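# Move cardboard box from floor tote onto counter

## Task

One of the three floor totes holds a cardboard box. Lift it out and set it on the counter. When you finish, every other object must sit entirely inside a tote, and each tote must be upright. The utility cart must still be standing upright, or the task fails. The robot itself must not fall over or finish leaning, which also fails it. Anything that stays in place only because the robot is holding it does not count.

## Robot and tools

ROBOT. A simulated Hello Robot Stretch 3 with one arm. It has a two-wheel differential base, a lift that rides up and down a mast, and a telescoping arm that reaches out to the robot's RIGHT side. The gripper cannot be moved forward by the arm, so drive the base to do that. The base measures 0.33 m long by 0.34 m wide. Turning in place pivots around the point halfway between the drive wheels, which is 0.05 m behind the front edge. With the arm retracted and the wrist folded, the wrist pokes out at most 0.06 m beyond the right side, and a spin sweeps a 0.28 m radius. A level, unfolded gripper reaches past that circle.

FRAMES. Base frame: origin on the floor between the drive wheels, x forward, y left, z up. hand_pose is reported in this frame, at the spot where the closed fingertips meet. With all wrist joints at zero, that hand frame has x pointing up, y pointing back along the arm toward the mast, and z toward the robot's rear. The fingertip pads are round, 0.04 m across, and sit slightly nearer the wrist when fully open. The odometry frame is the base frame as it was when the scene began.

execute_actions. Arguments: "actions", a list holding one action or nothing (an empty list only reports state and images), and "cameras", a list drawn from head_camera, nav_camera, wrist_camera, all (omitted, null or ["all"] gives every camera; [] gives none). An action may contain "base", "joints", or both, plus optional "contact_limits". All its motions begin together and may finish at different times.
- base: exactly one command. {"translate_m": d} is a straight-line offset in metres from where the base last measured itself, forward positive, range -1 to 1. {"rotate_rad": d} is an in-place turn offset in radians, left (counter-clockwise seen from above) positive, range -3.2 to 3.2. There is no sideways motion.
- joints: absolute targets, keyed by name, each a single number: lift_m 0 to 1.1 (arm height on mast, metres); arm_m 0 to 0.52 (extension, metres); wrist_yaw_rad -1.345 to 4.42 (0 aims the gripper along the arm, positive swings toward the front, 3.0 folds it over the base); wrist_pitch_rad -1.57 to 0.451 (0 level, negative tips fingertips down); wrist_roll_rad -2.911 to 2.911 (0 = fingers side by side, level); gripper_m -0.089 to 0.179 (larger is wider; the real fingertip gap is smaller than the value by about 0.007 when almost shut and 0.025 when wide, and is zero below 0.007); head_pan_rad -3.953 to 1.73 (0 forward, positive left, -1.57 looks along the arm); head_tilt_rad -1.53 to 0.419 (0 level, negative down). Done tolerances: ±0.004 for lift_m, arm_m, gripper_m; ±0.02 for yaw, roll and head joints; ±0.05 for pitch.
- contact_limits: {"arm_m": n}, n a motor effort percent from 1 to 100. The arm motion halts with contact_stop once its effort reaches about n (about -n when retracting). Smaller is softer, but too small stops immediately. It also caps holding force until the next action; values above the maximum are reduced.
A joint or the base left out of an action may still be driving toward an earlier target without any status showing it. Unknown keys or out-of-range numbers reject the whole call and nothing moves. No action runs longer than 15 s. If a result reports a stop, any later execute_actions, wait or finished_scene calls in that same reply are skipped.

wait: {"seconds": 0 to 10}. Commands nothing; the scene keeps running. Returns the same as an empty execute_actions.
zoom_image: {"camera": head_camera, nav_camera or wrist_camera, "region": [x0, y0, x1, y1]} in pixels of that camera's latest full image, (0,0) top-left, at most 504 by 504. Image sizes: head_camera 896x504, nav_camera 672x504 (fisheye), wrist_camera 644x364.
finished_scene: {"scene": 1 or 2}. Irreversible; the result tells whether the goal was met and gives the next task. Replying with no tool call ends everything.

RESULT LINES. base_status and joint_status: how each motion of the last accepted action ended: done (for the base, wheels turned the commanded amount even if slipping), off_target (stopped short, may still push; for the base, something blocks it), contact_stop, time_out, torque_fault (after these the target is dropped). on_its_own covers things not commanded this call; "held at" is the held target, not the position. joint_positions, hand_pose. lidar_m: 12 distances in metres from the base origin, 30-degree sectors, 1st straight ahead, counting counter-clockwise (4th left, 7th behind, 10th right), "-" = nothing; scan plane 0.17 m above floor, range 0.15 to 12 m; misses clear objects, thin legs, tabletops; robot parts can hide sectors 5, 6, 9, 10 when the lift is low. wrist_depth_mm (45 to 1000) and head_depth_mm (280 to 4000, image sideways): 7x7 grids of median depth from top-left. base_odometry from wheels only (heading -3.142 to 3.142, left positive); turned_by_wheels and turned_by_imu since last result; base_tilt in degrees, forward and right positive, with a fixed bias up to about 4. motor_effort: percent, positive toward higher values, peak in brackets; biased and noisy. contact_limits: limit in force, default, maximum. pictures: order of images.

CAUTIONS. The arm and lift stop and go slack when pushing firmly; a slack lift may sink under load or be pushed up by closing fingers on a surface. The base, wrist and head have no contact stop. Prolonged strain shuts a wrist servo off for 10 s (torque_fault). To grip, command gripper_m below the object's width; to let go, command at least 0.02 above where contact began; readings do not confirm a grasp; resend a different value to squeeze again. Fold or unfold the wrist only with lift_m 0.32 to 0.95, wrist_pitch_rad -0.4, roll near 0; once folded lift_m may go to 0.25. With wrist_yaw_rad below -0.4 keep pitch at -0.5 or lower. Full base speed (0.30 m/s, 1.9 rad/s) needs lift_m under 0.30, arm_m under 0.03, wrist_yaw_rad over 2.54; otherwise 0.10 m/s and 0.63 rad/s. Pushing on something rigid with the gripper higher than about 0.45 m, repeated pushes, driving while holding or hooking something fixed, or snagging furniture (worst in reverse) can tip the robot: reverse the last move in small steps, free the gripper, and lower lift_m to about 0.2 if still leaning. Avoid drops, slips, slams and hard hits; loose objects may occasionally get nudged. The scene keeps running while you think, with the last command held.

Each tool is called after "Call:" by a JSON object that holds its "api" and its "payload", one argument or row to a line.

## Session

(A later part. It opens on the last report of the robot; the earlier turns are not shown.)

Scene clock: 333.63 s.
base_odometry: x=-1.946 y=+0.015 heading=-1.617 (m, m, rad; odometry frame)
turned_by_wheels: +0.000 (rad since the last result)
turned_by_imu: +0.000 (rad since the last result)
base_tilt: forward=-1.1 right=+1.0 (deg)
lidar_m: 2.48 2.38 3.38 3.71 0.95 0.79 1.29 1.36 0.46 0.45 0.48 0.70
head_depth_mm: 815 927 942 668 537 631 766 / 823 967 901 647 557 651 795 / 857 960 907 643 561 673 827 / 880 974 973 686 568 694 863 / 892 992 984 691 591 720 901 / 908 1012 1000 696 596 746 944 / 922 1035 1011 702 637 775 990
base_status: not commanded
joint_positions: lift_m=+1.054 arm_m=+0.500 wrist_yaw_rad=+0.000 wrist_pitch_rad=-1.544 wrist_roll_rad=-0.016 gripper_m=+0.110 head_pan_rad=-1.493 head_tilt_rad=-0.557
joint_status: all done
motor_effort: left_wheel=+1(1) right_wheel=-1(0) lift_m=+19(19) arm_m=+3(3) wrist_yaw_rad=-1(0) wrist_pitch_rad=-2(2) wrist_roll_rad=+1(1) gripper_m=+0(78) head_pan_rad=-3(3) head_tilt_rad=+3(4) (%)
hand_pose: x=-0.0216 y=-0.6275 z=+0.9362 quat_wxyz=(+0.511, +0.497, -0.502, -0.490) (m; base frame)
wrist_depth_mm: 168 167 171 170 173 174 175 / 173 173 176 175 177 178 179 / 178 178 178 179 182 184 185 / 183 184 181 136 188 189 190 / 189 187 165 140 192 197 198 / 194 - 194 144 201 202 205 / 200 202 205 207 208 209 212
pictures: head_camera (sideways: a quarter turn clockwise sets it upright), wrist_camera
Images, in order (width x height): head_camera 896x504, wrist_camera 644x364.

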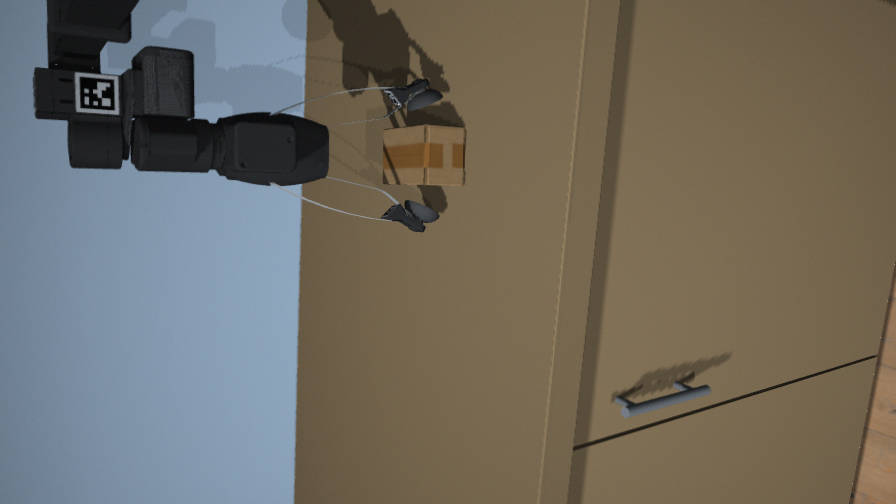

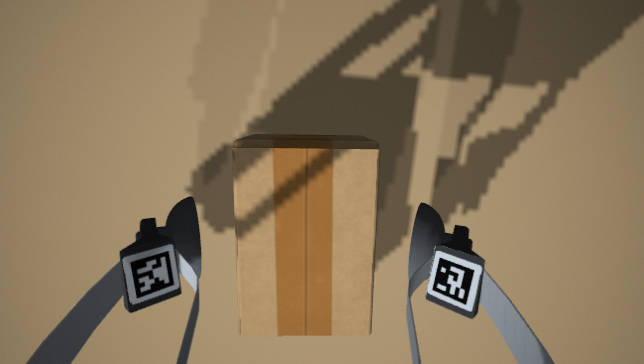

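Call:
{"api": "execute_actions", "payload": {
  "actions": [
    {"joints": {"lift_m": 1.1, "arm_m": 0.38, "head_pan_rad": 0.3, "head_tilt_rad": -0.75}}
  ]
}}

Scene clock: 339.10 s.
base_odometry: x=-1.946 y=+0.015 heading=-1.617 (m, m, rad; odometry frame)
turned_by_wheels: +0.000 (rad since the last result)
turned_by_imu: +0.000 (rad since the last result)
base_tilt: forward=-1.1 right=+1.0 (deg)
lidar_m: 2.48 2.39 3.38 3.71 0.95 0.79 1.28 1.37 0.46 0.45 0.48 0.70
head_depth_mm: 2051 2295 2241 1730 1479 1270 1112 / 2118 2415 2226 1764 1497 1282 1119 / 2212 2496 2256 1794 1506 1287 1119 / 2194 2477 2259 1823 1511 1301 1130 / 2331 2601 2304 1772 1518 1299 1131 / 2392 2693 2316 1791 1529 1313 1138 / 2426 2896 2218 1860 1537 1315 1144
base_status: not commanded
joint_positions: lift_m=+1.100 arm_m=+0.380 wrist_yaw_rad=+0.000 wrist_pitch_rad=-1.544 wrist_roll_rad=-0.016 gripper_m=+0.110 head_pan_rad=+0.293 head_tilt_rad=-0.741
joint_status: all done
motor_effort: left_wheel=+1(1) right_wheel=+0(0) lift_m=+29(27) arm_m=-1(0) wrist_yaw_rad=+1(1) wrist_pitch_rad=-2(2) wrist_roll_rad=+0(0) gripper_m=+0(0) head_pan_rad=+3(39) head_tilt_rad=-5(24) (%)
hand_pose: x=-0.0216 y=-0.5080 z=+0.9815 quat_wxyz=(+0.511, +0.497, -0.502, -0.490) (m; base frame)
wrist_depth_mm: 209 212 209 166 215 217 218 / 217 216 220 174 223 221 225 / 221 224 225 226 230 230 231 / 229 230 233 233 234 237 239 / 236 235 238 241 243 245 248 / - - 246 246 252 253 254 / - - - - - - -
pictures: head_camera (sideways: a quarter turn clockwise sets it upright), nav_camera (sideways: a quarter turn counterclockwise sets it upright), wrist_camera
Images, in order (width x height): head_camera 896x504, nav_camera 672x504, wrist_camera 644x364.

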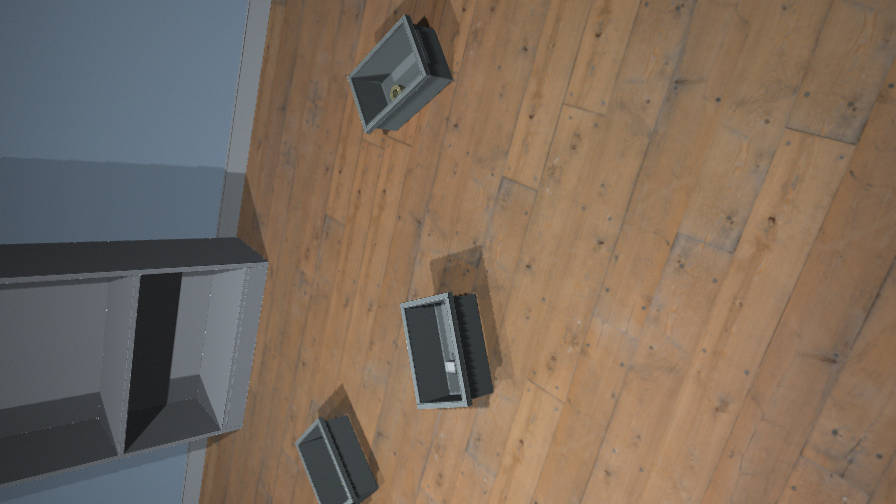

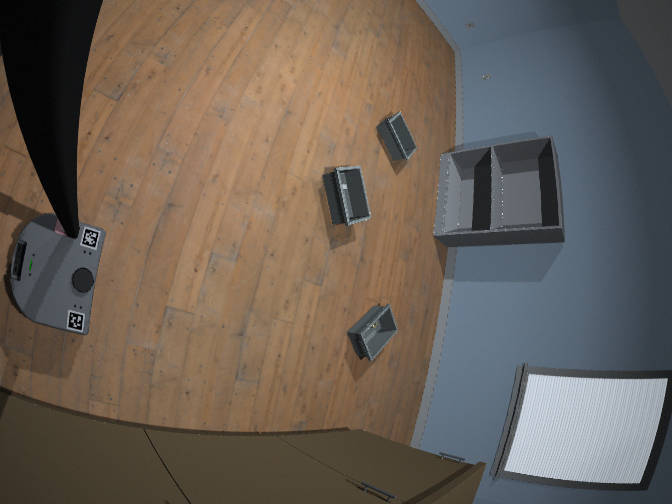

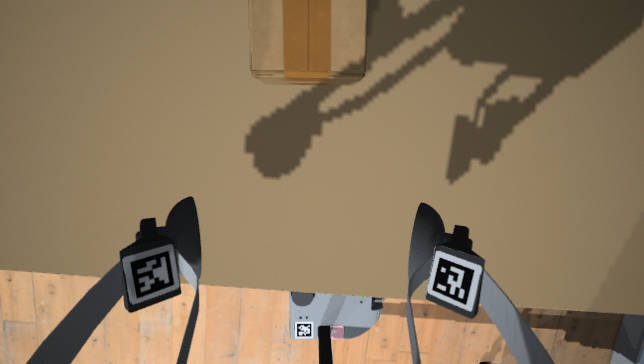

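The box is on the counter, all three totes are upright with their contents inside, and the cart hasn't been touched. I'm finishing scene 1.

Call:
{"api": "finished_scene", "payload": {
  "scene": 1
}}

The scene is finished: the task was done.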